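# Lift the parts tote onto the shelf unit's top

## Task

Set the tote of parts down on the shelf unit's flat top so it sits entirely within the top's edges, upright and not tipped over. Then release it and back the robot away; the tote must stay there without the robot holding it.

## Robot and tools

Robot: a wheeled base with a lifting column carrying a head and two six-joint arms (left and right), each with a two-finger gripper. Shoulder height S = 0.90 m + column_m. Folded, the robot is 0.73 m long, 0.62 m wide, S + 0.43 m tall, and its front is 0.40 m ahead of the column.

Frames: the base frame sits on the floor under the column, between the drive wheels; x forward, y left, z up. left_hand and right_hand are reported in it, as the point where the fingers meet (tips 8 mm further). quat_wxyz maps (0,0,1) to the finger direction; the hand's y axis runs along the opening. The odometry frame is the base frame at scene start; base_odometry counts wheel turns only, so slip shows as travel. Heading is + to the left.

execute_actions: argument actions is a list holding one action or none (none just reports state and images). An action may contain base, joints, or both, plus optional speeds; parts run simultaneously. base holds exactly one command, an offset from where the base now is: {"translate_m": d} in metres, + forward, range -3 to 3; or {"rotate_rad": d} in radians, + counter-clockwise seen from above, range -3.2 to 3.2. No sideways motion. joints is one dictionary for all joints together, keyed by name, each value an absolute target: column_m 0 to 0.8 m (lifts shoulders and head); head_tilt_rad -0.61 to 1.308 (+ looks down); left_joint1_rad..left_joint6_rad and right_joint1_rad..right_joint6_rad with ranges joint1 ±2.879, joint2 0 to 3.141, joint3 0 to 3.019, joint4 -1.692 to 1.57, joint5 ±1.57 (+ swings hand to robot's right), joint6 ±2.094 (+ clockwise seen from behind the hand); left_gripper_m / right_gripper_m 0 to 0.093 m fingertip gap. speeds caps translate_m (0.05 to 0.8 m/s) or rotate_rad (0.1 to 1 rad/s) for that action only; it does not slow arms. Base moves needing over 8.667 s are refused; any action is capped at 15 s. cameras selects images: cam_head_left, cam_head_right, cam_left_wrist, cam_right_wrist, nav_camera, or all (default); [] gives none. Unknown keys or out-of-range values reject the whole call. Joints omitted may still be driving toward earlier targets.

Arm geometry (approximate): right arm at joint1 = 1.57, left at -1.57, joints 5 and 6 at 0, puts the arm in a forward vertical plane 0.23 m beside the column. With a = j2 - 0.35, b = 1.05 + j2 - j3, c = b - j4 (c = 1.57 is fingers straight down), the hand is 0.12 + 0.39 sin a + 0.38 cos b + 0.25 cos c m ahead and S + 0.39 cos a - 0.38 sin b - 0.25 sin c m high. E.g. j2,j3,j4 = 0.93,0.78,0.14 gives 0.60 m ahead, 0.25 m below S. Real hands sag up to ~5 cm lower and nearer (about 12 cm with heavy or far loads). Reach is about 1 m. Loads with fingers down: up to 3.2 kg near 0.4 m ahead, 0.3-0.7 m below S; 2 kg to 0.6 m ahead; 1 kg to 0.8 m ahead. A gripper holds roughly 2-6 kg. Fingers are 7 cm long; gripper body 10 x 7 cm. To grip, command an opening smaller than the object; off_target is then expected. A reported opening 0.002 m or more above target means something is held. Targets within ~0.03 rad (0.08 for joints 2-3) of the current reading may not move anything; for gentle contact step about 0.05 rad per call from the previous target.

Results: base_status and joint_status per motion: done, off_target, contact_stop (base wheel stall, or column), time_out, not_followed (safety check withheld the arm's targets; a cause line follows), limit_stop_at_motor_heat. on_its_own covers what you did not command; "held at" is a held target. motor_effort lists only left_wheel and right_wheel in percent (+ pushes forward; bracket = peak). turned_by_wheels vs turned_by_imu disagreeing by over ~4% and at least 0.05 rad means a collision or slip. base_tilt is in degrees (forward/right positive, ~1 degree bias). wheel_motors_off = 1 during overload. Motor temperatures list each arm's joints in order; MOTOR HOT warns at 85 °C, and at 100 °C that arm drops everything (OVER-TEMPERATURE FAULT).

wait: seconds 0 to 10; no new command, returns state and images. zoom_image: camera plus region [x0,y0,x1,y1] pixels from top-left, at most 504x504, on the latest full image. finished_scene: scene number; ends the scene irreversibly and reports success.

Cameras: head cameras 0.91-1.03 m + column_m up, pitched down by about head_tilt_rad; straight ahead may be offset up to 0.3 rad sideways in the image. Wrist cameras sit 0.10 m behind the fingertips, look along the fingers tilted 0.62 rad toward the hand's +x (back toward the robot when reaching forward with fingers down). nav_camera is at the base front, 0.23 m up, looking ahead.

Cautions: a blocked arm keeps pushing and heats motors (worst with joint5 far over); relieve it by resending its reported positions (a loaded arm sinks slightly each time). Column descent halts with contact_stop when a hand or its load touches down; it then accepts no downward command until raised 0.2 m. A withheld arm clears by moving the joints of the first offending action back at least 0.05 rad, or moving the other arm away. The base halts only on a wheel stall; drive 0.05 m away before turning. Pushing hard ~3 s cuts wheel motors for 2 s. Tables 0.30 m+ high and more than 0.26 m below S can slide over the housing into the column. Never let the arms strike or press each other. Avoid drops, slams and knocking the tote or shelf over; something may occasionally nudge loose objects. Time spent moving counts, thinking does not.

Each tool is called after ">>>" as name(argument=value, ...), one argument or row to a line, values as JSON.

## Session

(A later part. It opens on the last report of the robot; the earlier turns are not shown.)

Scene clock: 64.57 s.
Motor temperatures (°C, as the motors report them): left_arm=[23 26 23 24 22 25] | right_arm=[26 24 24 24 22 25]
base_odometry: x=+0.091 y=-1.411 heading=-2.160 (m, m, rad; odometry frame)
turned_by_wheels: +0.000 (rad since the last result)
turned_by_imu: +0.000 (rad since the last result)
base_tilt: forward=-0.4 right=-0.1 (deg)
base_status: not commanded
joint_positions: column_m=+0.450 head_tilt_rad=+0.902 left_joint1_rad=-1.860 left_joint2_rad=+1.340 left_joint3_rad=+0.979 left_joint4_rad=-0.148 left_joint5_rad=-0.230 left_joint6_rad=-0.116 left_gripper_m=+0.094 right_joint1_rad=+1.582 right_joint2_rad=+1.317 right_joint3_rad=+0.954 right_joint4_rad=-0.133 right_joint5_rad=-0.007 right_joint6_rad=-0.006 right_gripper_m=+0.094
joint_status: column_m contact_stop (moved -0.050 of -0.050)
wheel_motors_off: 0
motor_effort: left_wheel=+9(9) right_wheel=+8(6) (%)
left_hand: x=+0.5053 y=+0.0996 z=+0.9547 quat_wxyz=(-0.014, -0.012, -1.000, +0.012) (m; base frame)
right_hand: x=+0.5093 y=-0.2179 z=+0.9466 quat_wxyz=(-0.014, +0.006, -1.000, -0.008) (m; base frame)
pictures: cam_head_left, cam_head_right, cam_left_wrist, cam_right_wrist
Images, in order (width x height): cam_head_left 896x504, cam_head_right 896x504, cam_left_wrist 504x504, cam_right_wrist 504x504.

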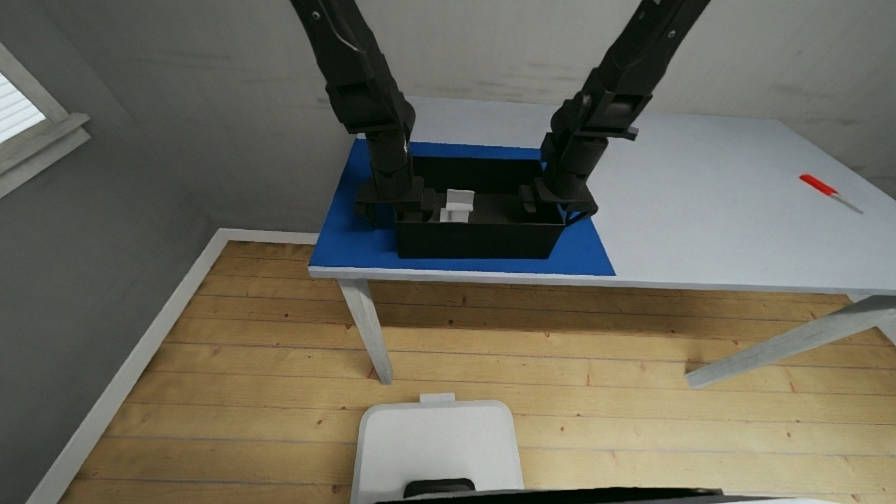

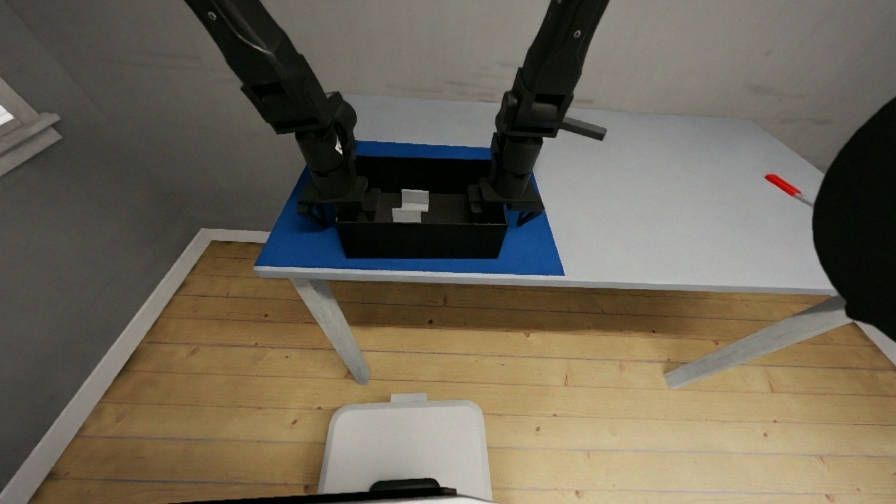

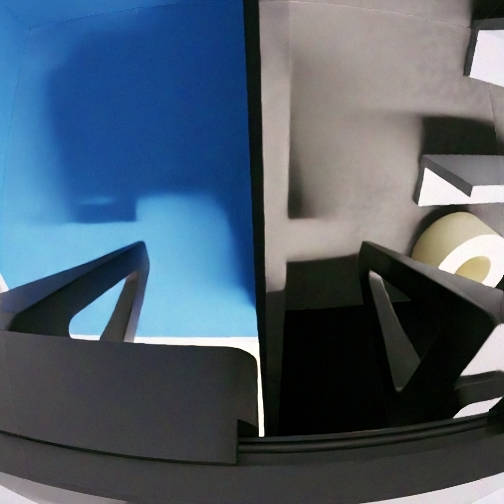

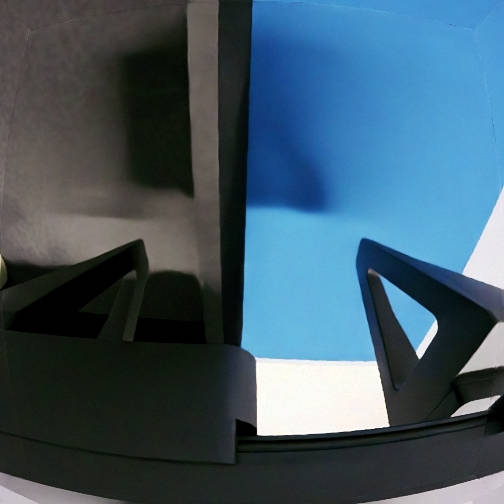

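>>> execute_actions(
  actions=[
    {"joints":{"left_gripper_m":0,"right_gripper_m":0}},
  ],
  cameras=[],
)

>>> execute_actions(
  actions=[
    {"joints":{"column_m":0.66}},
  ],
  cameras=["cam_head_left","cam_left_wrist","cam_right_wrist"],
)

Scene clock: 67.10 s.
Motor temperatures (°C, as the motors report them): left_arm=[23 26 23 24 22 25] | right_arm=[26 24 24 24 22 25]
base_odometry: x=+0.091 y=-1.411 heading=-2.160 (m, m, rad; odometry frame)
turned_by_wheels: +0.000 (rad since the last result)
turned_by_imu: +0.000 (rad since the last result)
base_tilt: forward=-0.3 right=-0.1 (deg)
base_status: not commanded
joint_positions: column_m=+0.450 head_tilt_rad=+0.902 left_joint1_rad=-1.866 left_joint2_rad=+1.342 left_joint3_rad=+0.985 left_joint4_rad=-0.148 left_joint5_rad=-0.256 left_joint6_rad=-0.146 left_gripper_m=+0.002 right_joint1_rad=+1.553 right_joint2_rad=+1.319 right_joint3_rad=+0.967 right_joint4_rad=-0.133 right_joint5_rad=-0.030 right_joint6_rad=-0.046 right_gripper_m=+0.047
joint_status: right_gripper_m off_target (ended at +0.047, target +0.000); the others done
wheel_motors_off: 0
motor_effort: left_wheel=+4(9) right_wheel=+6(14) (%)
left_hand: x=+0.5084 y=+0.1001 z=+0.9552 quat_wxyz=(-0.018, +0.002, -1.000, +0.002) (m; base frame)
right_hand: x=+0.5161 y=-0.2303 z=+0.9468 quat_wxyz=(-0.019, +0.019, -1.000, -0.007) (m; base frame)
pictures: none
No camera images: the call's "cameras" was empty. Leave "cameras" out to get every camera's image.

Scene clock: 70.43 s.
Motor temperatures (°C, as the motors report them): left_arm=[23 26 23 24 22 25] | right_arm=[26 24 24 24 22 25]
base_odometry: x=+0.091 y=-1.411 heading=-2.160 (m, m, rad; odometry frame)
turned_by_wheels: +0.000 (rad since the last result)
turned_by_imu: +0.000 (rad since the last result)
base_tilt: forward=-0.4 right=-0.1 (deg)
base_status: not commanded
joint_positions: column_m=+0.660 head_tilt_rad=+0.902 left_joint1_rad=-1.833 left_joint2_rad=+1.428 left_joint3_rad=+1.009 left_joint4_rad=-0.115 left_joint5_rad=-0.232 left_joint6_rad=-0.144 left_gripper_m=+0.002 right_joint1_rad=+1.573 right_joint2_rad=+1.411 right_joint3_rad=+1.003 right_joint4_rad=-0.107 right_joint5_rad=-0.019 right_joint6_rad=-0.024 right_gripper_m=+0.047
joint_status: all done
wheel_motors_off: 0
motor_effort: left_wheel=+0(4) right_wheel=+1(8) (%)
left_hand: x=+0.4957 y=+0.1096 z=+1.1304 quat_wxyz=(-0.003, +0.006, -1.000, -0.003) (m; base frame)
right_hand: x=+0.5065 y=-0.2208 z=+1.1234 quat_wxyz=(-0.004, +0.012, -1.000, -0.011) (m; base frame)
pictures: cam_head_left, cam_left_wrist, cam_right_wrist
Images, in order (width x height): cam_head_left 896x504, cam_left_wrist 504x504, cam_right_wrist 504x504.

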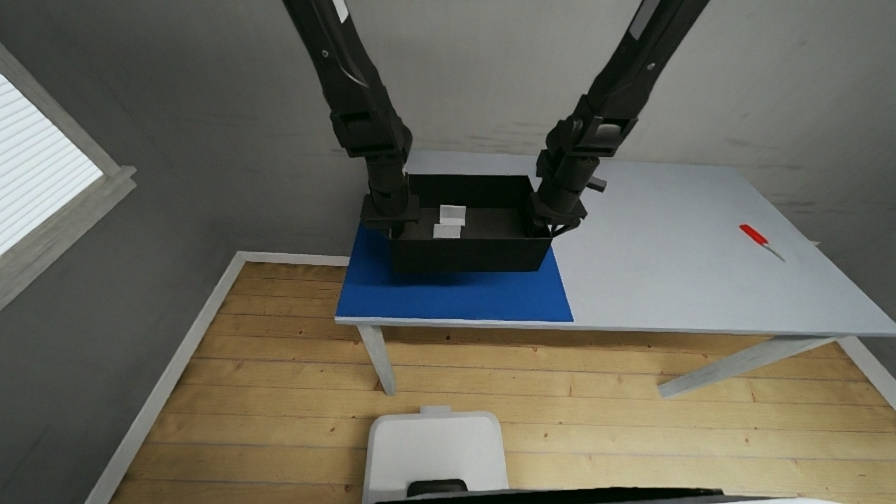

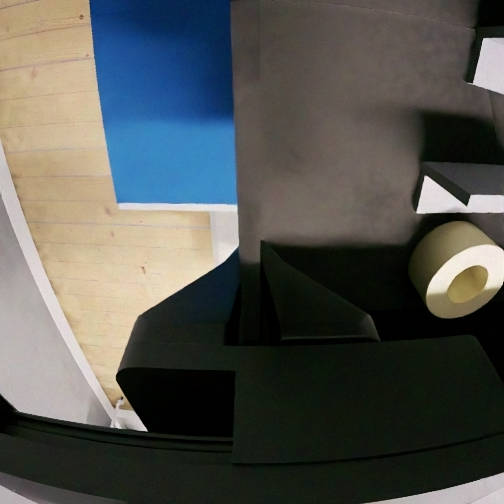

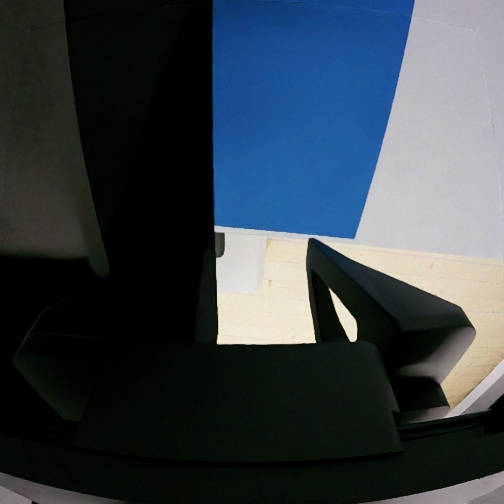

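>>> execute_actions(
  actions=[
    {"joints":{"right_gripper_m":0}},
  ],
  cameras=["cam_head_right","cam_right_wrist"],
)

Scene clock: 73.53 s.
Motor temperatures (°C, as the motors report them): left_arm=[23 27 23 24 22 25] | right_arm=[26 24 24 24 22 25]
base_odometry: x=+0.091 y=-1.411 heading=-2.160 (m, m, rad; odometry frame)
turned_by_wheels: +0.000 (rad since the last result)
turned_by_imu: +0.000 (rad since the last result)
base_tilt: forward=-0.3 right=-0.1 (deg)
base_status: not commanded
joint_positions: column_m=+0.660 head_tilt_rad=+0.902 left_joint1_rad=-1.833 left_joint2_rad=+1.428 left_joint3_rad=+1.009 left_joint4_rad=-0.115 left_joint5_rad=-0.232 left_joint6_rad=-0.144 left_gripper_m=+0.002 right_joint1_rad=+1.573 right_joint2_rad=+1.411 right_joint3_rad=+1.003 right_joint4_rad=-0.107 right_joint5_rad=-0.019 right_joint6_rad=-0.024 right_gripper_m=+0.047
joint_status: right_gripper_m off_target (ended at +0.047, target +0.000)
wheel_motors_off: 0
motor_effort: left_wheel=+0(0) right_wheel=+0(0) (%)
left_hand: x=+0.4957 y=+0.1096 z=+1.1304 quat_wxyz=(-0.003, +0.006, -1.000, -0.003) (m; base frame)
right_hand: x=+0.5065 y=-0.2208 z=+1.1234 quat_wxyz=(-0.004, +0.012, -1.000, -0.011) (m; base frame)
pictures: cam_head_right, cam_right_wrist
Images, in order (width x height): cam_head_right 896x504, cam_right_wrist 504x504.

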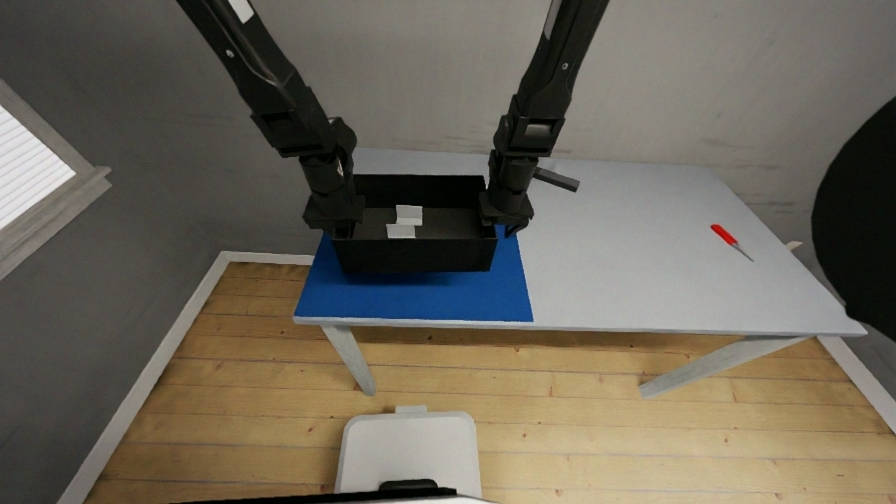

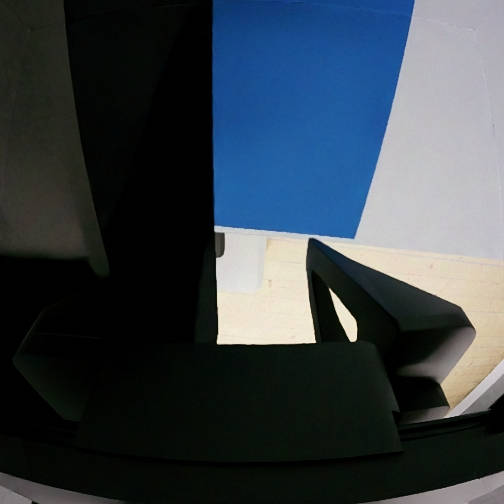

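>>> execute_actions(
  actions=[
    {"joints":{"right_joint1_rad":1.63,"right_gripper_m":0}},
  ],
  cameras=["cam_head_right","cam_right_wrist"],
)

Scene clock: 78.23 s.
Motor temperatures (°C, as the motors report them): left_arm=[23 27 23 24 22 25] | right_arm=[26 25 24 24 22 25]
base_odometry: x=+0.091 y=-1.411 heading=-2.160 (m, m, rad; odometry frame)
turned_by_wheels: +0.000 (rad since the last result)
turned_by_imu: -0.001 (rad since the last result)
base_tilt: forward=-0.4 right=+0.0 (deg)
base_status: not commanded
joint_positions: column_m=+0.660 head_tilt_rad=+0.902 left_joint1_rad=-1.819 left_joint2_rad=+1.428 left_joint3_rad=+1.009 left_joint4_rad=-0.115 left_joint5_rad=-0.232 left_joint6_rad=-0.144 left_gripper_m=+0.002 right_joint1_rad=+1.593 right_joint2_rad=+1.411 right_joint3_rad=+1.003 right_joint4_rad=-0.107 right_joint5_rad=-0.003 right_joint6_rad=-0.015 right_gripper_m=+0.047
joint_status: right_gripper_m off_target (ended at +0.047, target +0.000); the others done
wheel_motors_off: 0
motor_effort: left_wheel=+0(0) right_wheel=+1(1) (%)
left_hand: x=+0.4964 y=+0.1174 z=+1.1291 quat_wxyz=(-0.003, +0.009, -1.000, -0.009) (m; base frame)
right_hand: x=+0.5064 y=-0.2120 z=+1.1235 quat_wxyz=(-0.004, +0.013, -1.000, -0.011) (m; base frame)
pictures: cam_head_right, cam_right_wrist
Images, in order (width x height): cam_head_right 896x504, cam_right_wrist 504x504.

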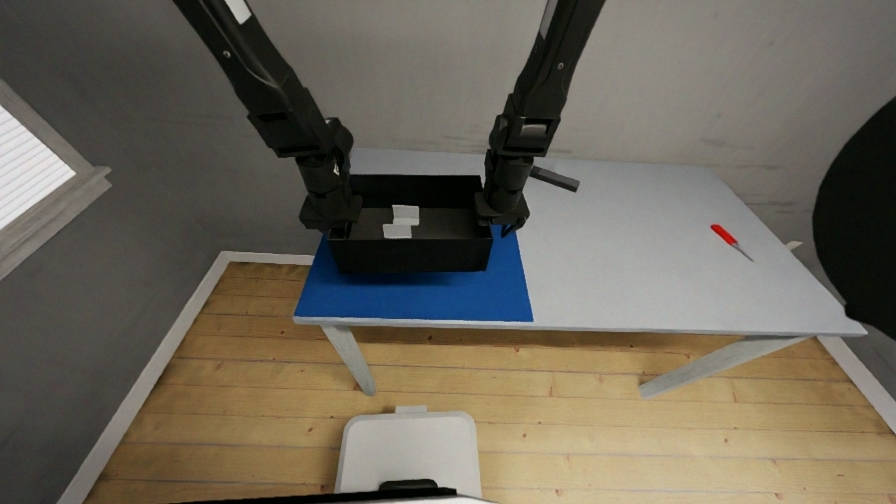

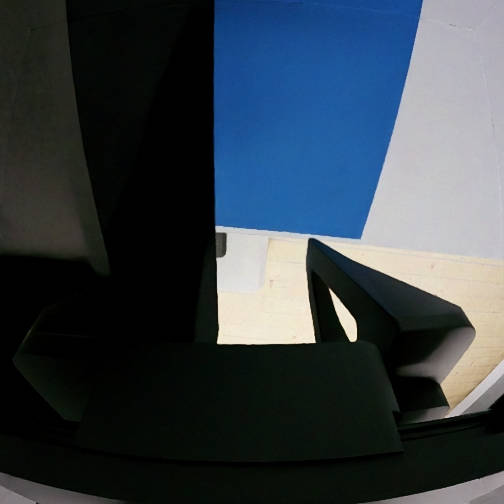

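>>> execute_actions(
  actions=[
    {"joints":{"column_m":0.475}},
  ],
  cameras=[],
)

>>> execute_actions(
  actions=[
    {"joints":{"right_gripper_m":0.093}},
  ],
  cameras=["cam_head_right","cam_right_wrist"],
)

Scene clock: 85.60 s.
Motor temperatures (°C, as the motors report them): left_arm=[23 27 23 24 22 25] | right_arm=[26 25 24 24 22 25]
base_odometry: x=+0.091 y=-1.411 heading=-2.160 (m, m, rad; odometry frame)
turned_by_wheels: +0.000 (rad since the last result)
turned_by_imu: -0.001 (rad since the last result)
base_tilt: forward=-0.4 right=+0.0 (deg)
base_status: not commanded
joint_positions: column_m=+0.475 head_tilt_rad=+0.902 left_joint1_rad=-1.823 left_joint2_rad=+1.395 left_joint3_rad=+0.994 left_joint4_rad=-0.118 left_joint5_rad=-0.245 left_joint6_rad=-0.144 left_gripper_m=+0.002 right_joint1_rad=+1.593 right_joint2_rad=+1.388 right_joint3_rad=+0.995 right_joint4_rad=-0.100 right_joint5_rad=-0.013 right_joint6_rad=-0.020 right_gripper_m=+0.047
joint_status: all done
wheel_motors_off: 0
motor_effort: left_wheel=+4(6) right_wheel=+3(6) (%)
left_hand: x=+0.5010 y=+0.1192 z=+0.9562 quat_wxyz=(-0.011, +0.010, -1.000, -0.012) (m; base frame)
right_hand: x=+0.5128 y=-0.2105 z=+0.9470 quat_wxyz=(-0.015, +0.015, -1.000, -0.016) (m; base frame)
pictures: none
No camera images: the call's "cameras" was empty. Leave "cameras" out to get every camera's image.

Scene clock: 86.47 s.
Motor temperatures (°C, as the motors report them): left_arm=[23 27 23 24 22 25] | right_arm=[26 25 24 24 22 25]
base_odometry: x=+0.091 y=-1.411 heading=-2.160 (m, m, rad; odometry frame)
turned_by_wheels: +0.000 (rad since the last result)
turned_by_imu: +0.000 (rad since the last result)
base_tilt: forward=-0.4 right=+0.0 (deg)
base_status: not commanded
joint_positions: column_m=+0.475 head_tilt_rad=+0.902 left_joint1_rad=-1.823 left_joint2_rad=+1.395 left_joint3_rad=+0.994 left_joint4_rad=-0.119 left_joint5_rad=-0.245 left_joint6_rad=-0.144 left_gripper_m=+0.002 right_joint1_rad=+1.613 right_joint2_rad=+1.387 right_joint3_rad=+1.005 right_joint4_rad=-0.100 right_joint5_rad=+0.000 right_joint6_rad=-0.007 right_gripper_m=+0.093
joint_status: all done
wheel_motors_off: 0
motor_effort: left_wheel=+5(5) right_wheel=+0(4) (%)
left_hand: x=+0.5010 y=+0.1191 z=+0.9564 quat_wxyz=(-0.011, +0.010, -1.000, -0.012) (m; base frame)
right_hand: x=+0.5194 y=-0.2006 z=+0.9482 quat_wxyz=(-0.020, +0.013, -1.000, -0.018) (m; base frame)
pictures: cam_head_right, cam_right_wrist
Images, in order (width x height): cam_head_right 896x504, cam_right_wrist 504x504.

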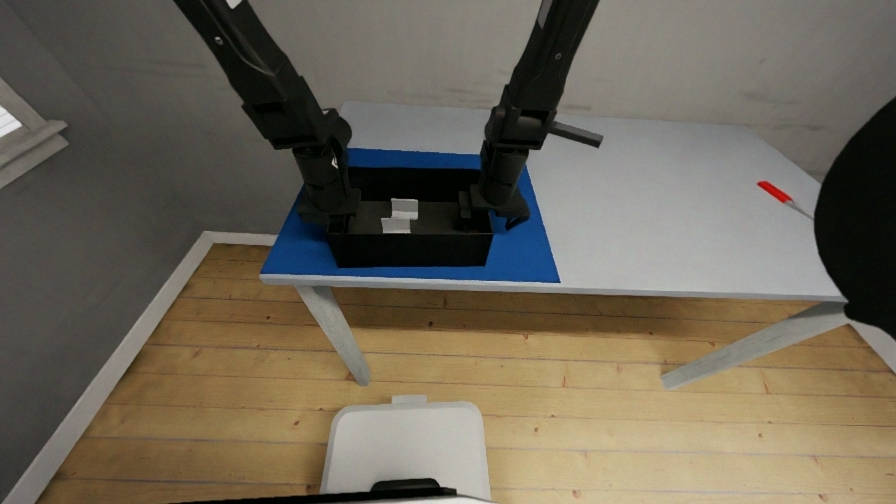

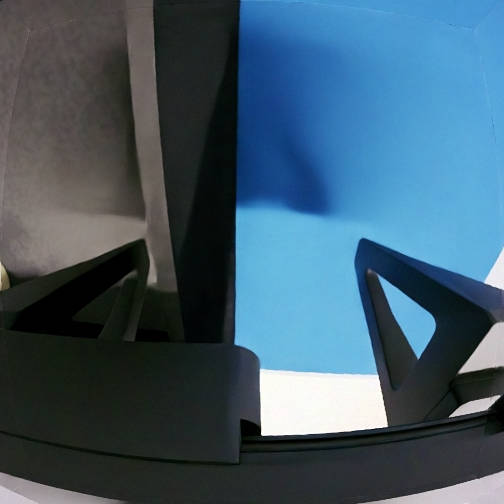

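>>> execute_actions(
  actions=[
    {"joints":{"right_joint1_rad":1.68,"right_joint5_rad":0.08}},
  ],
  cameras=["cam_right_wrist"],
)

Scene clock: 92.53 s.
Motor temperatures (°C, as the motors report them): left_arm=[23 27 23 24 22 25] | right_arm=[26 25 24 24 22 25]
base_odometry: x=+0.091 y=-1.411 heading=-2.160 (m, m, rad; odometry frame)
turned_by_wheels: +0.000 (rad since the last result)
turned_by_imu: -0.001 (rad since the last result)
base_tilt: forward=-0.3 right=+0.0 (deg)
base_status: not commanded
joint_positions: column_m=+0.475 head_tilt_rad=+0.902 left_joint1_rad=-1.823 left_joint2_rad=+1.395 left_joint3_rad=+0.994 left_joint4_rad=-0.119 left_joint5_rad=-0.246 left_joint6_rad=-0.144 left_gripper_m=+0.002 right_joint1_rad=+1.655 right_joint2_rad=+1.389 right_joint3_rad=+1.005 right_joint4_rad=-0.100 right_joint5_rad=+0.088 right_joint6_rad=-0.007 right_gripper_m=+0.093
joint_status: all done
wheel_motors_off: 0
motor_effort: left_wheel=+5(4) right_wheel=-1(2) (%)
left_hand: x=+0.5011 y=+0.1193 z=+0.9564 quat_wxyz=(-0.011, +0.010, -1.000, -0.013) (m; base frame)
right_hand: x=+0.5188 y=-0.1907 z=+0.9487 quat_wxyz=(-0.021, +0.023, -0.999, +0.007) (m; base frame)
pictures: cam_right_wrist
Images, in order (width x height): cam_right_wrist 504x504.

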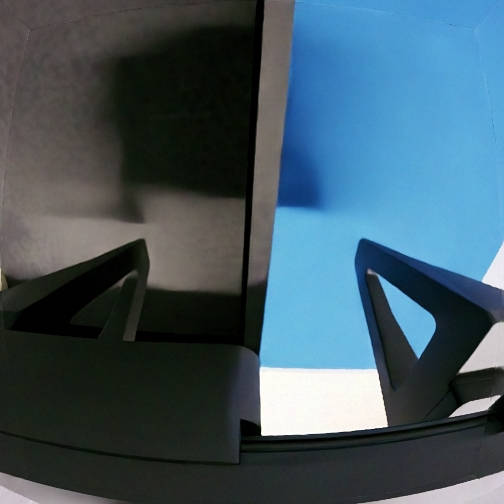

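Centered now.

>>> execute_actions(
  actions=[
    {"joints":{"right_gripper_m":0}},
  ],
  cameras=["cam_right_wrist"],
)

Scene clock: 95.60 s.
Motor temperatures (°C, as the motors report them): left_arm=[23 27 23 24 22 25] | right_arm=[26 25 24 24 22 25]
base_odometry: x=+0.091 y=-1.411 heading=-2.160 (m, m, rad; odometry frame)
turned_by_wheels: +0.000 (rad since the last result)
turned_by_imu: -0.001 (rad since the last result)
base_tilt: forward=-0.4 right=+0.0 (deg)
base_status: not commanded
joint_positions: column_m=+0.475 head_tilt_rad=+0.902 left_joint1_rad=-1.821 left_joint2_rad=+1.395 left_joint3_rad=+0.994 left_joint4_rad=-0.119 left_joint5_rad=-0.249 left_joint6_rad=-0.140 left_gripper_m=+0.002 right_joint1_rad=+1.616 right_joint2_rad=+1.384 right_joint3_rad=+1.002 right_joint4_rad=-0.104 right_joint5_rad=+0.058 right_joint6_rad=-0.044 right_gripper_m=+0.049
joint_status: right_gripper_m off_target (ended at +0.049, target +0.000)
wheel_motors_off: 0
motor_effort: left_wheel=-1(4) right_wheel=+3(6) (%)
left_hand: x=+0.5014 y=+0.1212 z=+0.9563 quat_wxyz=(-0.011, +0.009, -1.000, -0.015) (m; base frame)
right_hand: x=+0.5185 y=-0.2086 z=+0.9494 quat_wxyz=(-0.019, +0.032, -0.999, +0.009) (m; base frame)
pictures: cam_right_wrist
Images, in order (width x height): cam_right_wrist 504x504.

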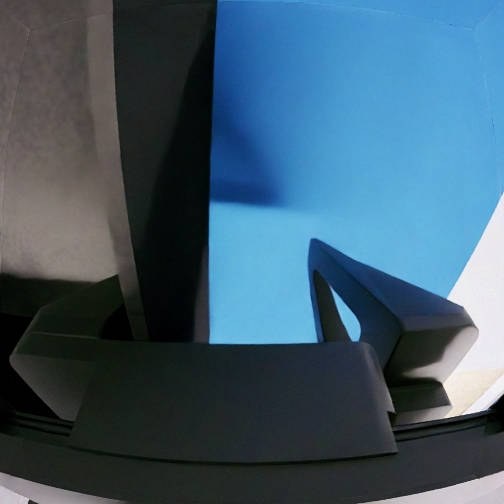

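>>> execute_actions(
  actions=[
    {"joints":{"column_m":0.62}},
  ],
  cameras=["cam_head_left"],
)

>>> execute_actions(
  actions=[
    {"base":{"translate_m":-0.6},"speeds":{"translate_m":0.3}},
  ],
  cameras=["cam_head_left"],
)

>>> execute_actions(
  actions=[
    {"base":{"rotate_rad":2.7},"joints":{"head_tilt_rad":0.7},"speeds":{"rotate_rad":0.5}},
  ],
  cameras=["cam_head_left","cam_head_right","nav_camera"],
)

Scene clock: 105.00 s.
Motor temperatures (°C, as the motors report them): left_arm=[23 27 23 24 23 25] | right_arm=[27 25 24 24 22 26]
base_odometry: x=+0.091 y=-1.411 heading=-2.160 (m, m, rad; odometry frame)
turned_by_wheels: +0.000 (rad since the last result)
turned_by_imu: -0.001 (rad since the last result)
base_tilt: forward=-0.3 right=+0.0 (deg)
base_status: not commanded
joint_positions: column_m=+0.620 head_tilt_rad=+0.902 left_joint1_rad=-1.804 left_joint2_rad=+1.426 left_joint3_rad=+0.999 left_joint4_rad=-0.116 left_joint5_rad=-0.232 left_joint6_rad=-0.132 left_gripper_m=+0.002 right_joint1_rad=+1.628 right_joint2_rad=+1.410 right_joint3_rad=+1.002 right_joint4_rad=-0.104 right_joint5_rad=+0.062 right_joint6_rad=-0.035 right_gripper_m=+0.048
joint_status: all done
wheel_motors_off: 0
motor_effort: left_wheel=+0(1) right_wheel=+1(2) (%)
left_hand: x=+0.4924 y=+0.1269 z=+1.0883 quat_wxyz=(+0.001, +0.006, -1.000, -0.016) (m; base frame)
right_hand: x=+0.5072 y=-0.2023 z=+1.0843 quat_wxyz=(-0.006, +0.031, -0.999, +0.006) (m; base frame)
pictures: cam_head_left
Images, in order (width x height): cam_head_left 896x504.

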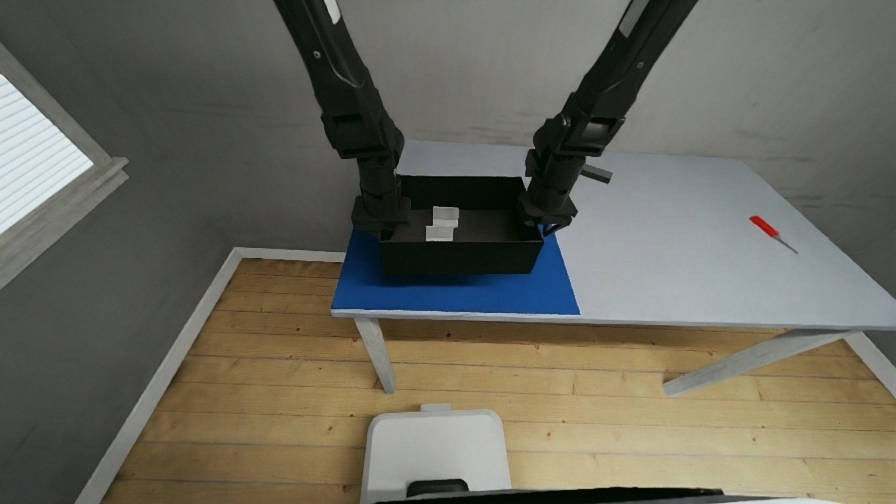

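Scene clock: 108.20 s.
Motor temperatures (°C, as the motors report them): left_arm=[23 27 23 24 22 25] | right_arm=[27 25 24 24 22 26]
base_odometry: x=+0.425 y=-0.912 heading=-2.158 (m, m, rad; odometry frame)
turned_by_wheels: +0.002 (rad since the last result)
turned_by_imu: +0.002 (rad since the last result)
base_tilt: forward=-0.4 right=+0.0 (deg)
base_status: done
joint_positions: column_m=+0.620 head_tilt_rad=+0.902 left_joint1_rad=-1.803 left_joint2_rad=+1.427 left_joint3_rad=+1.000 left_joint4_rad=-0.116 left_joint5_rad=-0.231 left_joint6_rad=-0.132 left_gripper_m=+0.002 right_joint1_rad=+1.628 right_joint2_rad=+1.411 right_joint3_rad=+1.003 right_joint4_rad=-0.104 right_joint5_rad=+0.062 right_joint6_rad=-0.033 right_gripper_m=+0.048
joint_status: not commanded
wheel_motors_off: 0
motor_effort: left_wheel=+2(49) right_wheel=-2(37) (%)
left_hand: x=+0.4922 y=+0.1271 z=+1.0877 quat_wxyz=(+0.002, +0.006, -1.000, -0.015) (m; base frame)
right_hand: x=+0.5072 y=-0.2022 z=+1.0839 quat_wxyz=(-0.006, +0.030, -0.999, +0.006) (m; base frame)
pictures: cam_head_left
Images, in order (width x height): cam_head_left 896x504.

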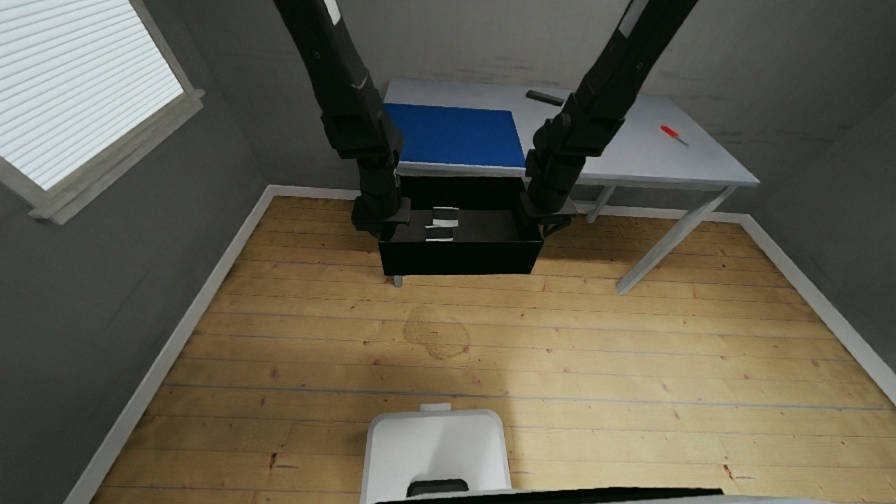

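Scene clock: 114.67 s.
Motor temperatures (°C, as the motors report them): left_arm=[23 27 23 24 22 25] | right_arm=[27 25 24 24 22 26]
base_odometry: x=+0.425 y=-0.912 heading=+0.541 (m, m, rad; odometry frame)
turned_by_wheels: +2.699 (rad since the last result)
turned_by_imu: +2.711 (rad since the last result)
base_tilt: forward=-0.4 right=-0.1 (deg)
base_status: done
joint_positions: column_m=+0.620 head_tilt_rad=+0.717 left_joint1_rad=-1.800 left_joint2_rad=+1.427 left_joint3_rad=+1.000 left_joint4_rad=-0.116 left_joint5_rad=-0.229 left_joint6_rad=-0.132 left_gripper_m=+0.002 right_joint1_rad=+1.631 right_joint2_rad=+1.411 right_joint3_rad=+1.003 right_joint4_rad=-0.104 right_joint5_rad=+0.065 right_joint6_rad=-0.031 right_gripper_m=+0.048
joint_status: all done
wheel_motors_off: 0
motor_effort: left_wheel=-6(40) right_wheel=+6(50) (%)
left_hand: x=+0.4923 y=+0.1285 z=+1.0874 quat_wxyz=(+0.002, +0.007, -1.000, -0.016) (m; base frame)
right_hand: x=+0.5072 y=-0.2008 z=+1.0839 quat_wxyz=(-0.006, +0.030, -1.000, +0.006) (m; base frame)
pictures: cam_head_left, cam_head_right, nav_camera
Images, in order (width x height): cam_head_left 896x504, cam_head_right 896x504, nav_camera 896x504.

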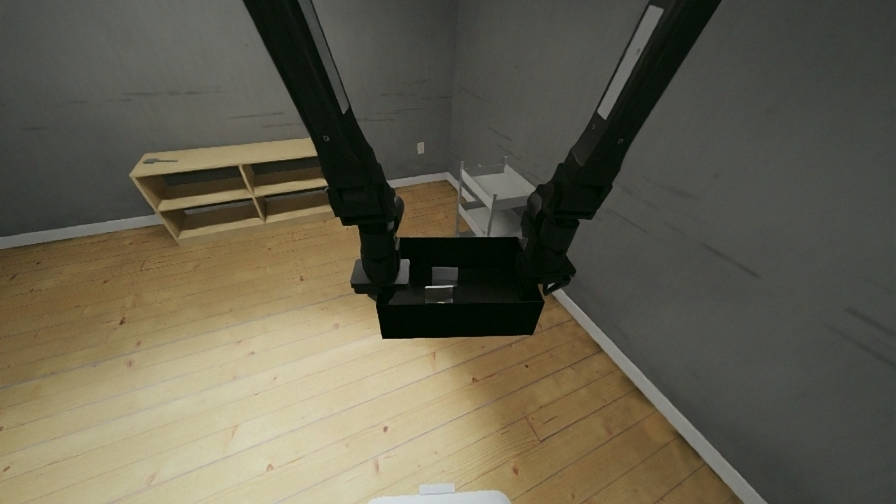

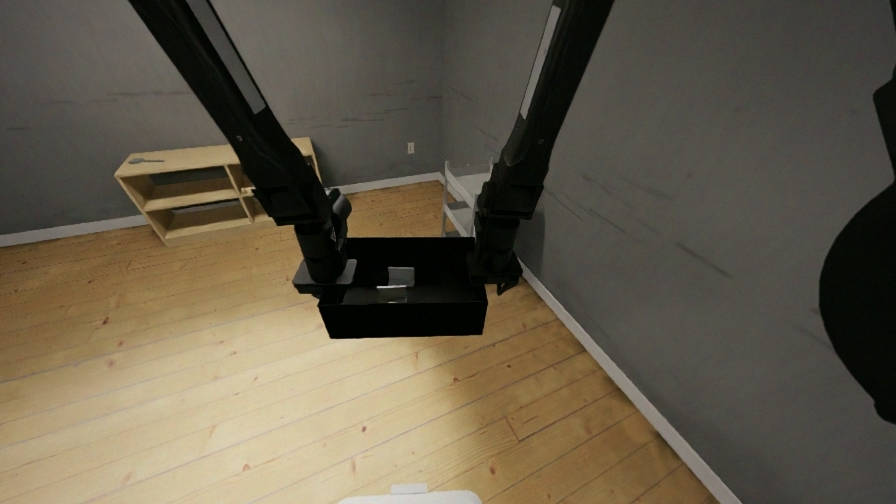

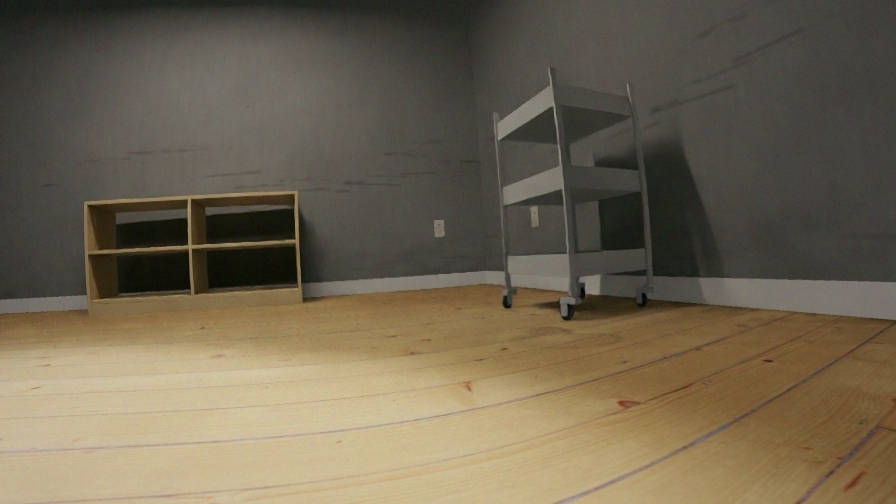

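>>> execute_actions(
  actions=[
    {"base":{"rotate_rad":0.82},"speeds":{"rotate_rad":0.6}},
  ],
  cameras=[],
)

>>> execute_actions(
  actions=[
    {"base":{"translate_m":1.4},"speeds":{"translate_m":0.5}},
  ],
  cameras=[],
)

>>> execute_actions(
  actions=[
    {"base":{"rotate_rad":-0.38},"speeds":{"rotate_rad":0.6}},
  ],
  cameras=["cam_head_left","cam_head_right","nav_camera"],
)

Scene clock: 124.50 s.
Motor temperatures (°C, as the motors report them): left_arm=[23 27 23 24 22 25] | right_arm=[27 25 24 24 22 26]
base_odometry: x=+0.425 y=-0.912 heading=+1.360 (m, m, rad; odometry frame)
turned_by_wheels: +0.819 (rad since the last result)
turned_by_imu: +0.822 (rad since the last result)
base_tilt: forward=-0.3 right=+0.0 (deg)
base_status: done
joint_positions: column_m=+0.620 head_tilt_rad=+0.717 left_joint1_rad=-1.799 left_joint2_rad=+1.427 left_joint3_rad=+1.000 left_joint4_rad=-0.116 left_joint5_rad=-0.228 left_joint6_rad=-0.131 left_gripper_m=+0.002 right_joint1_rad=+1.631 right_joint2_rad=+1.411 right_joint3_rad=+1.003 right_joint4_rad=-0.104 right_joint5_rad=+0.065 right_joint6_rad=-0.030 right_gripper_m=+0.048
joint_status: not commanded
wheel_motors_off: 0
motor_effort: left_wheel=-7(31) right_wheel=+7(29) (%)
left_hand: x=+0.4923 y=+0.1289 z=+1.0873 quat_wxyz=(+0.002, +0.007, -1.000, -0.016) (m; base frame)
right_hand: x=+0.5072 y=-0.2007 z=+1.0839 quat_wxyz=(-0.006, +0.030, -1.000, +0.006) (m; base frame)
pictures: none
No camera images: the call's "cameras" was empty. Leave "cameras" out to get every camera's image.

Scene clock: 128.90 s.
Motor temperatures (°C, as the motors report them): left_arm=[23 27 23 24 22 25] | right_arm=[27 25 24 24 22 26]
base_odometry: x=+0.717 y=+0.457 heading=+1.361 (m, m, rad; odometry frame)
turned_by_wheels: +0.000 (rad since the last result)
turned_by_imu: -0.002 (rad since the last result)
base_tilt: forward=-0.4 right=-0.1 (deg)
base_status: done
joint_positions: column_m=+0.620 head_tilt_rad=+0.716 left_joint1_rad=-1.799 left_joint2_rad=+1.427 left_joint3_rad=+1.001 left_joint4_rad=-0.116 left_joint5_rad=-0.228 left_joint6_rad=-0.131 left_gripper_m=+0.002 right_joint1_rad=+1.631 right_joint2_rad=+1.412 right_joint3_rad=+1.004 right_joint4_rad=-0.104 right_joint5_rad=+0.065 right_joint6_rad=-0.030 right_gripper_m=+0.048
joint_status: not commanded
wheel_motors_off: 0
motor_effort: left_wheel=+1(43) right_wheel=+0(53) (%)
left_hand: x=+0.4929 y=+0.1288 z=+1.0872 quat_wxyz=(+0.001, +0.007, -1.000, -0.016) (m; base frame)
right_hand: x=+0.5074 y=-0.2006 z=+1.0836 quat_wxyz=(-0.006, +0.030, -1.000, +0.006) (m; base frame)
pictures: none
No camera images: the call's "cameras" was empty. Leave "cameras" out to get every camera's image.

Scene clock: 130.83 s.
Motor temperatures (°C, as the motors report them): left_arm=[23 27 23 24 22 25] | right_arm=[27 25 24 24 22 26]
base_odometry: x=+0.717 y=+0.457 heading=+0.982 (m, m, rad; odometry frame)
turned_by_wheels: -0.379 (rad since the last result)
turned_by_imu: -0.379 (rad since the last result)
base_tilt: forward=-0.4 right=-0.1 (deg)
base_status: done
joint_positions: column_m=+0.620 head_tilt_rad=+0.716 left_joint1_rad=-1.798 left_joint2_rad=+1.427 left_joint3_rad=+1.001 left_joint4_rad=-0.116 left_joint5_rad=-0.228 left_joint6_rad=-0.131 left_gripper_m=+0.002 right_joint1_rad=+1.633 right_joint2_rad=+1.412 right_joint3_rad=+1.004 right_joint4_rad=-0.104 right_joint5_rad=+0.065 right_joint6_rad=-0.029 right_gripper_m=+0.048
joint_status: not commanded
wheel_motors_off: 0
motor_effort: left_wheel=+5(39) right_wheel=-5(47) (%)
left_hand: x=+0.4929 y=+0.1294 z=+1.0871 quat_wxyz=(+0.001, +0.007, -1.000, -0.016) (m; base frame)
right_hand: x=+0.5074 y=-0.2000 z=+1.0836 quat_wxyz=(-0.006, +0.030, -1.000, +0.006) (m; base frame)
pictures: cam_head_left, cam_head_right, nav_camera
Images, in order (width x height): cam_head_left 896x504, cam_head_right 896x504, nav_camera 896x504.

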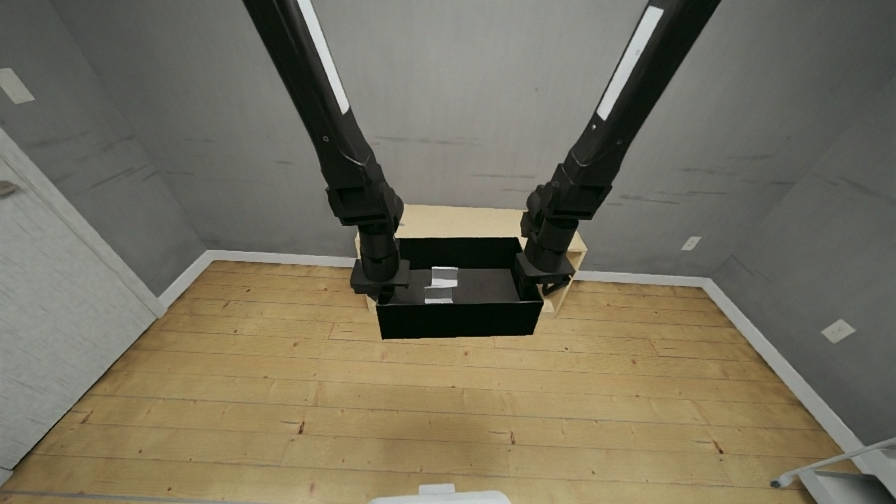

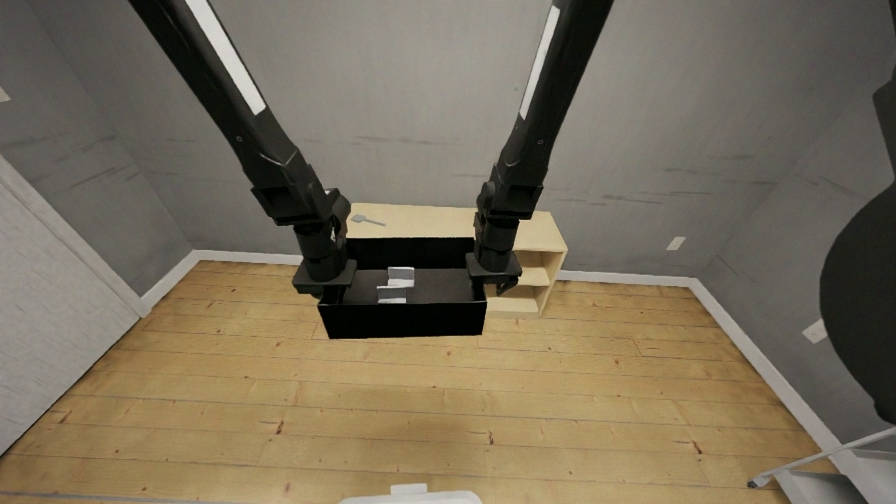

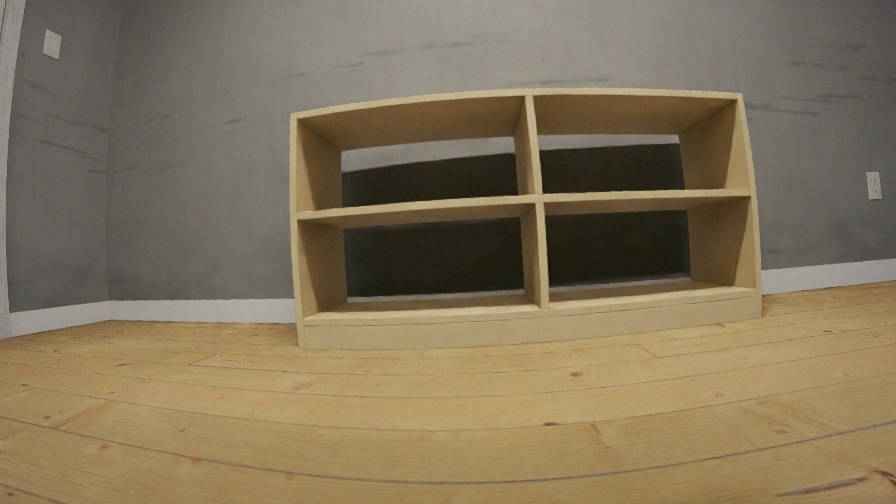

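>>> execute_actions(
  actions=[
    {"base":{"rotate_rad":-0.3},"joints":{"left_joint1_rad":-1.79,"left_joint2_rad":1.53,"left_joint3_rad":1.23,"left_joint4_rad":-0.23,"left_joint5_rad":-0.21,"right_joint1_rad":1.63,"right_joint2_rad":1.53,"right_joint3_rad":1.23,"right_joint4_rad":-0.23},"speeds":{"rotate_rad":0.5}},
  ],
  cameras=[],
)

>>> execute_actions(
  actions=[
    {"base":{"translate_m":0.5},"joints":{"left_joint1_rad":-1.765,"left_joint2_rad":1.63,"left_joint3_rad":1.46,"left_joint4_rad":-0.35,"left_joint5_rad":-0.19,"right_joint1_rad":1.62,"right_joint2_rad":1.63,"right_joint3_rad":1.46,"right_joint4_rad":-0.35},"speeds":{"translate_m":0.3}},
  ],
  cameras=[],
)

>>> execute_actions(
  actions=[
    {"base":{"rotate_rad":0.3},"joints":{"head_tilt_rad":0.9},"speeds":{"rotate_rad":0.5}},
  ],
)

Scene clock: 143.07 s.
Motor temperatures (°C, as the motors report them): left_arm=[23 28 23 24 22 25] | right_arm=[27 25 24 24 22 26]
base_odometry: x=+0.717 y=+0.457 heading=+0.683 (m, m, rad; odometry frame)
turned_by_wheels: -0.299 (rad since the last result)
turned_by_imu: -0.301 (rad since the last result)
base_tilt: forward=-0.4 right=+0.0 (deg)
base_status: done
joint_positions: column_m=+0.620 head_tilt_rad=+0.716 left_joint1_rad=-1.764 left_joint2_rad=+1.544 left_joint3_rad=+1.222 left_joint4_rad=-0.229 left_joint5_rad=-0.196 left_joint6_rad=-0.120 left_gripper_m=+0.002 right_joint1_rad=+1.623 right_joint2_rad=+1.541 right_joint3_rad=+1.234 right_joint4_rad=-0.217 right_joint5_rad=+0.048 right_joint6_rad=-0.011 right_gripper_m=+0.047
joint_status: all done
wheel_motors_off: 0
motor_effort: left_wheel=+8(27) right_wheel=-7(31) (%)
left_hand: x=+0.5493 y=+0.1327 z=+1.0507 quat_wxyz=(+0.008, +0.009, -1.000, -0.015) (m; base frame)
right_hand: x=+0.5632 y=-0.1994 z=+1.0449 quat_wxyz=(+0.000, +0.019, -1.000, +0.001) (m; base frame)
pictures: none
No camera images: the call's "cameras" was empty. Leave "cameras" out to get every camera's image.

Scene clock: 146.13 s.
Motor temperatures (°C, as the motors report them): left_arm=[23 28 23 24 22 25] | right_arm=[27 26 24 24 23 26]
base_odometry: x=+1.105 y=+0.773 heading=+0.683 (m, m, rad; odometry frame)
turned_by_wheels: +0.000 (rad since the last result)
turned_by_imu: -0.001 (rad since the last result)
base_tilt: forward=-0.4 right=+0.0 (deg)
base_status: done
joint_positions: column_m=+0.620 head_tilt_rad=+0.716 left_joint1_rad=-1.748 left_joint2_rad=+1.652 left_joint3_rad=+1.440 left_joint4_rad=-0.350 left_joint5_rad=-0.169 left_joint6_rad=-0.119 left_gripper_m=+0.002 right_joint1_rad=+1.617 right_joint2_rad=+1.644 right_joint3_rad=+1.453 right_joint4_rad=-0.342 right_joint5_rad=+0.052 right_joint6_rad=-0.011 right_gripper_m=+0.047
joint_status: all done
wheel_motors_off: 0
motor_effort: left_wheel=+0(54) right_wheel=+0(42) (%)
left_hand: x=+0.6003 y=+0.1300 z=+1.0213 quat_wxyz=(+0.014, +0.012, -1.000, -0.010) (m; base frame)
right_hand: x=+0.6167 y=-0.2019 z=+1.0193 quat_wxyz=(+0.004, +0.017, -1.000, +0.006) (m; base frame)
pictures: none
No camera images: the call's "cameras" was empty. Leave "cameras" out to get every camera's image.

Scene clock: 147.93 s.
Motor temperatures (°C, as the motors report them): left_arm=[23 28 23 24 23 25] | right_arm=[27 26 24 24 23 26]
base_odometry: x=+1.105 y=+0.773 heading=+0.982 (m, m, rad; odometry frame)
turned_by_wheels: +0.299 (rad since the last result)
turned_by_imu: +0.299 (rad since the last result)
base_tilt: forward=-0.3 right=+0.0 (deg)
base_status: done
joint_positions: column_m=+0.620 head_tilt_rad=+0.901 left_joint1_rad=-1.749 left_joint2_rad=+1.652 left_joint3_rad=+1.440 left_joint4_rad=-0.350 left_joint5_rad=-0.169 left_joint6_rad=-0.119 left_gripper_m=+0.002 right_joint1_rad=+1.614 right_joint2_rad=+1.644 right_joint3_rad=+1.453 right_joint4_rad=-0.342 right_joint5_rad=+0.049 right_joint6_rad=-0.012 right_gripper_m=+0.047
joint_status: all done
wheel_motors_off: 0
motor_effort: left_wheel=-4(51) right_wheel=+6(34) (%)
left_hand: x=+0.6003 y=+0.1290 z=+1.0214 quat_wxyz=(+0.014, +0.012, -1.000, -0.009) (m; base frame)
right_hand: x=+0.6167 y=-0.2036 z=+1.0193 quat_wxyz=(+0.004, +0.017, -1.000, +0.006) (m; base frame)
pictures: cam_head_left, cam_head_right, cam_left_wrist, cam_right_wrist, nav_camera
Images, in order (width x height): cam_head_left 896x504, cam_head_right 896x504, cam_left_wrist 504x504, cam_right_wrist 504x504, nav_camera 896x504.

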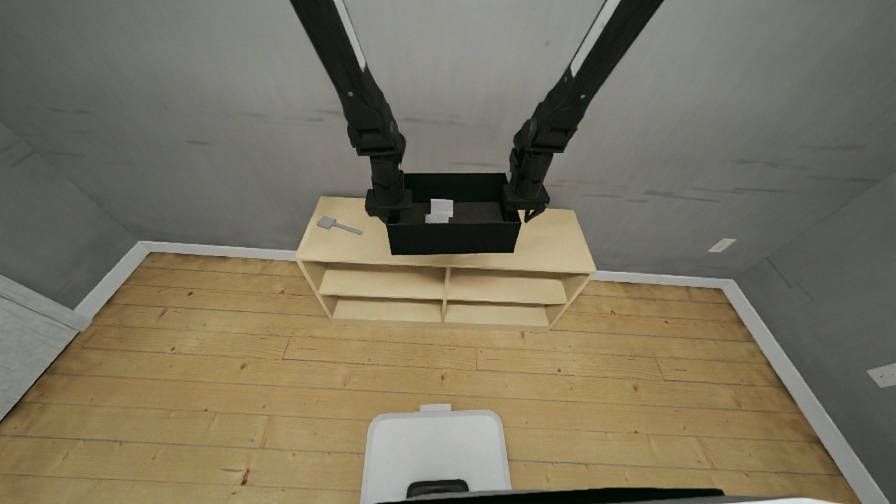

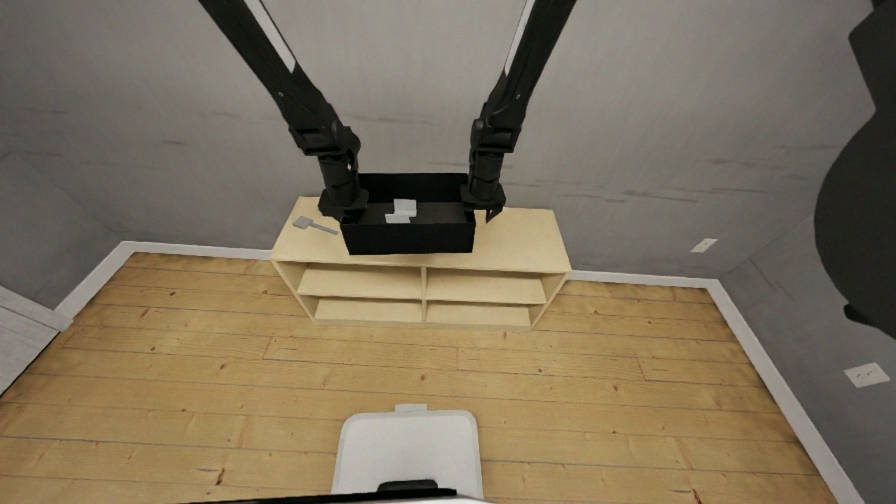

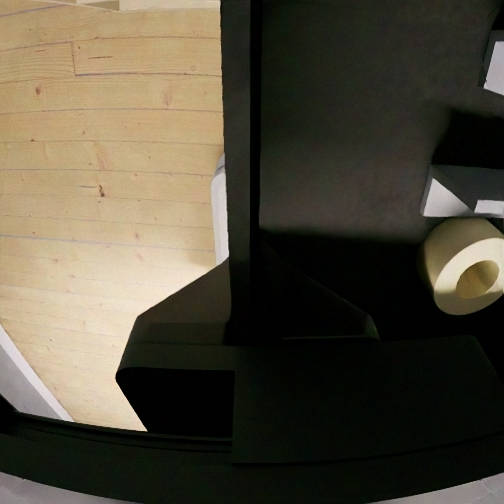

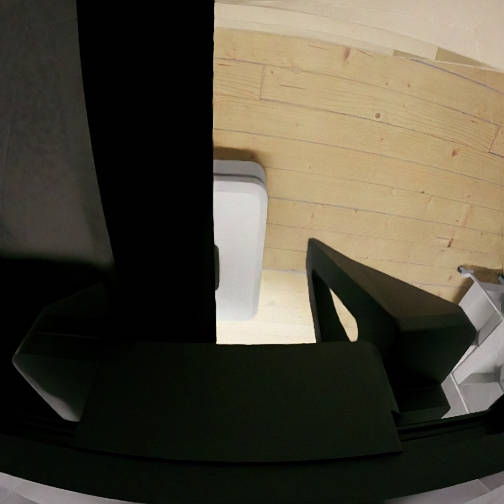

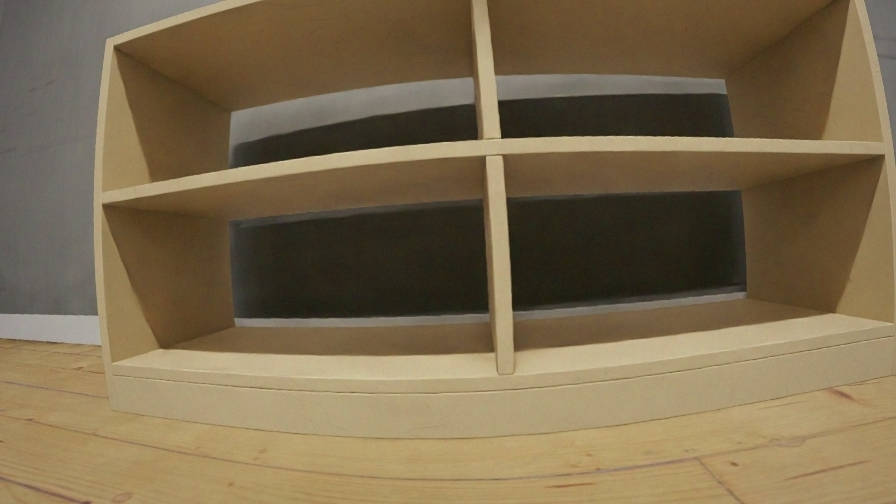

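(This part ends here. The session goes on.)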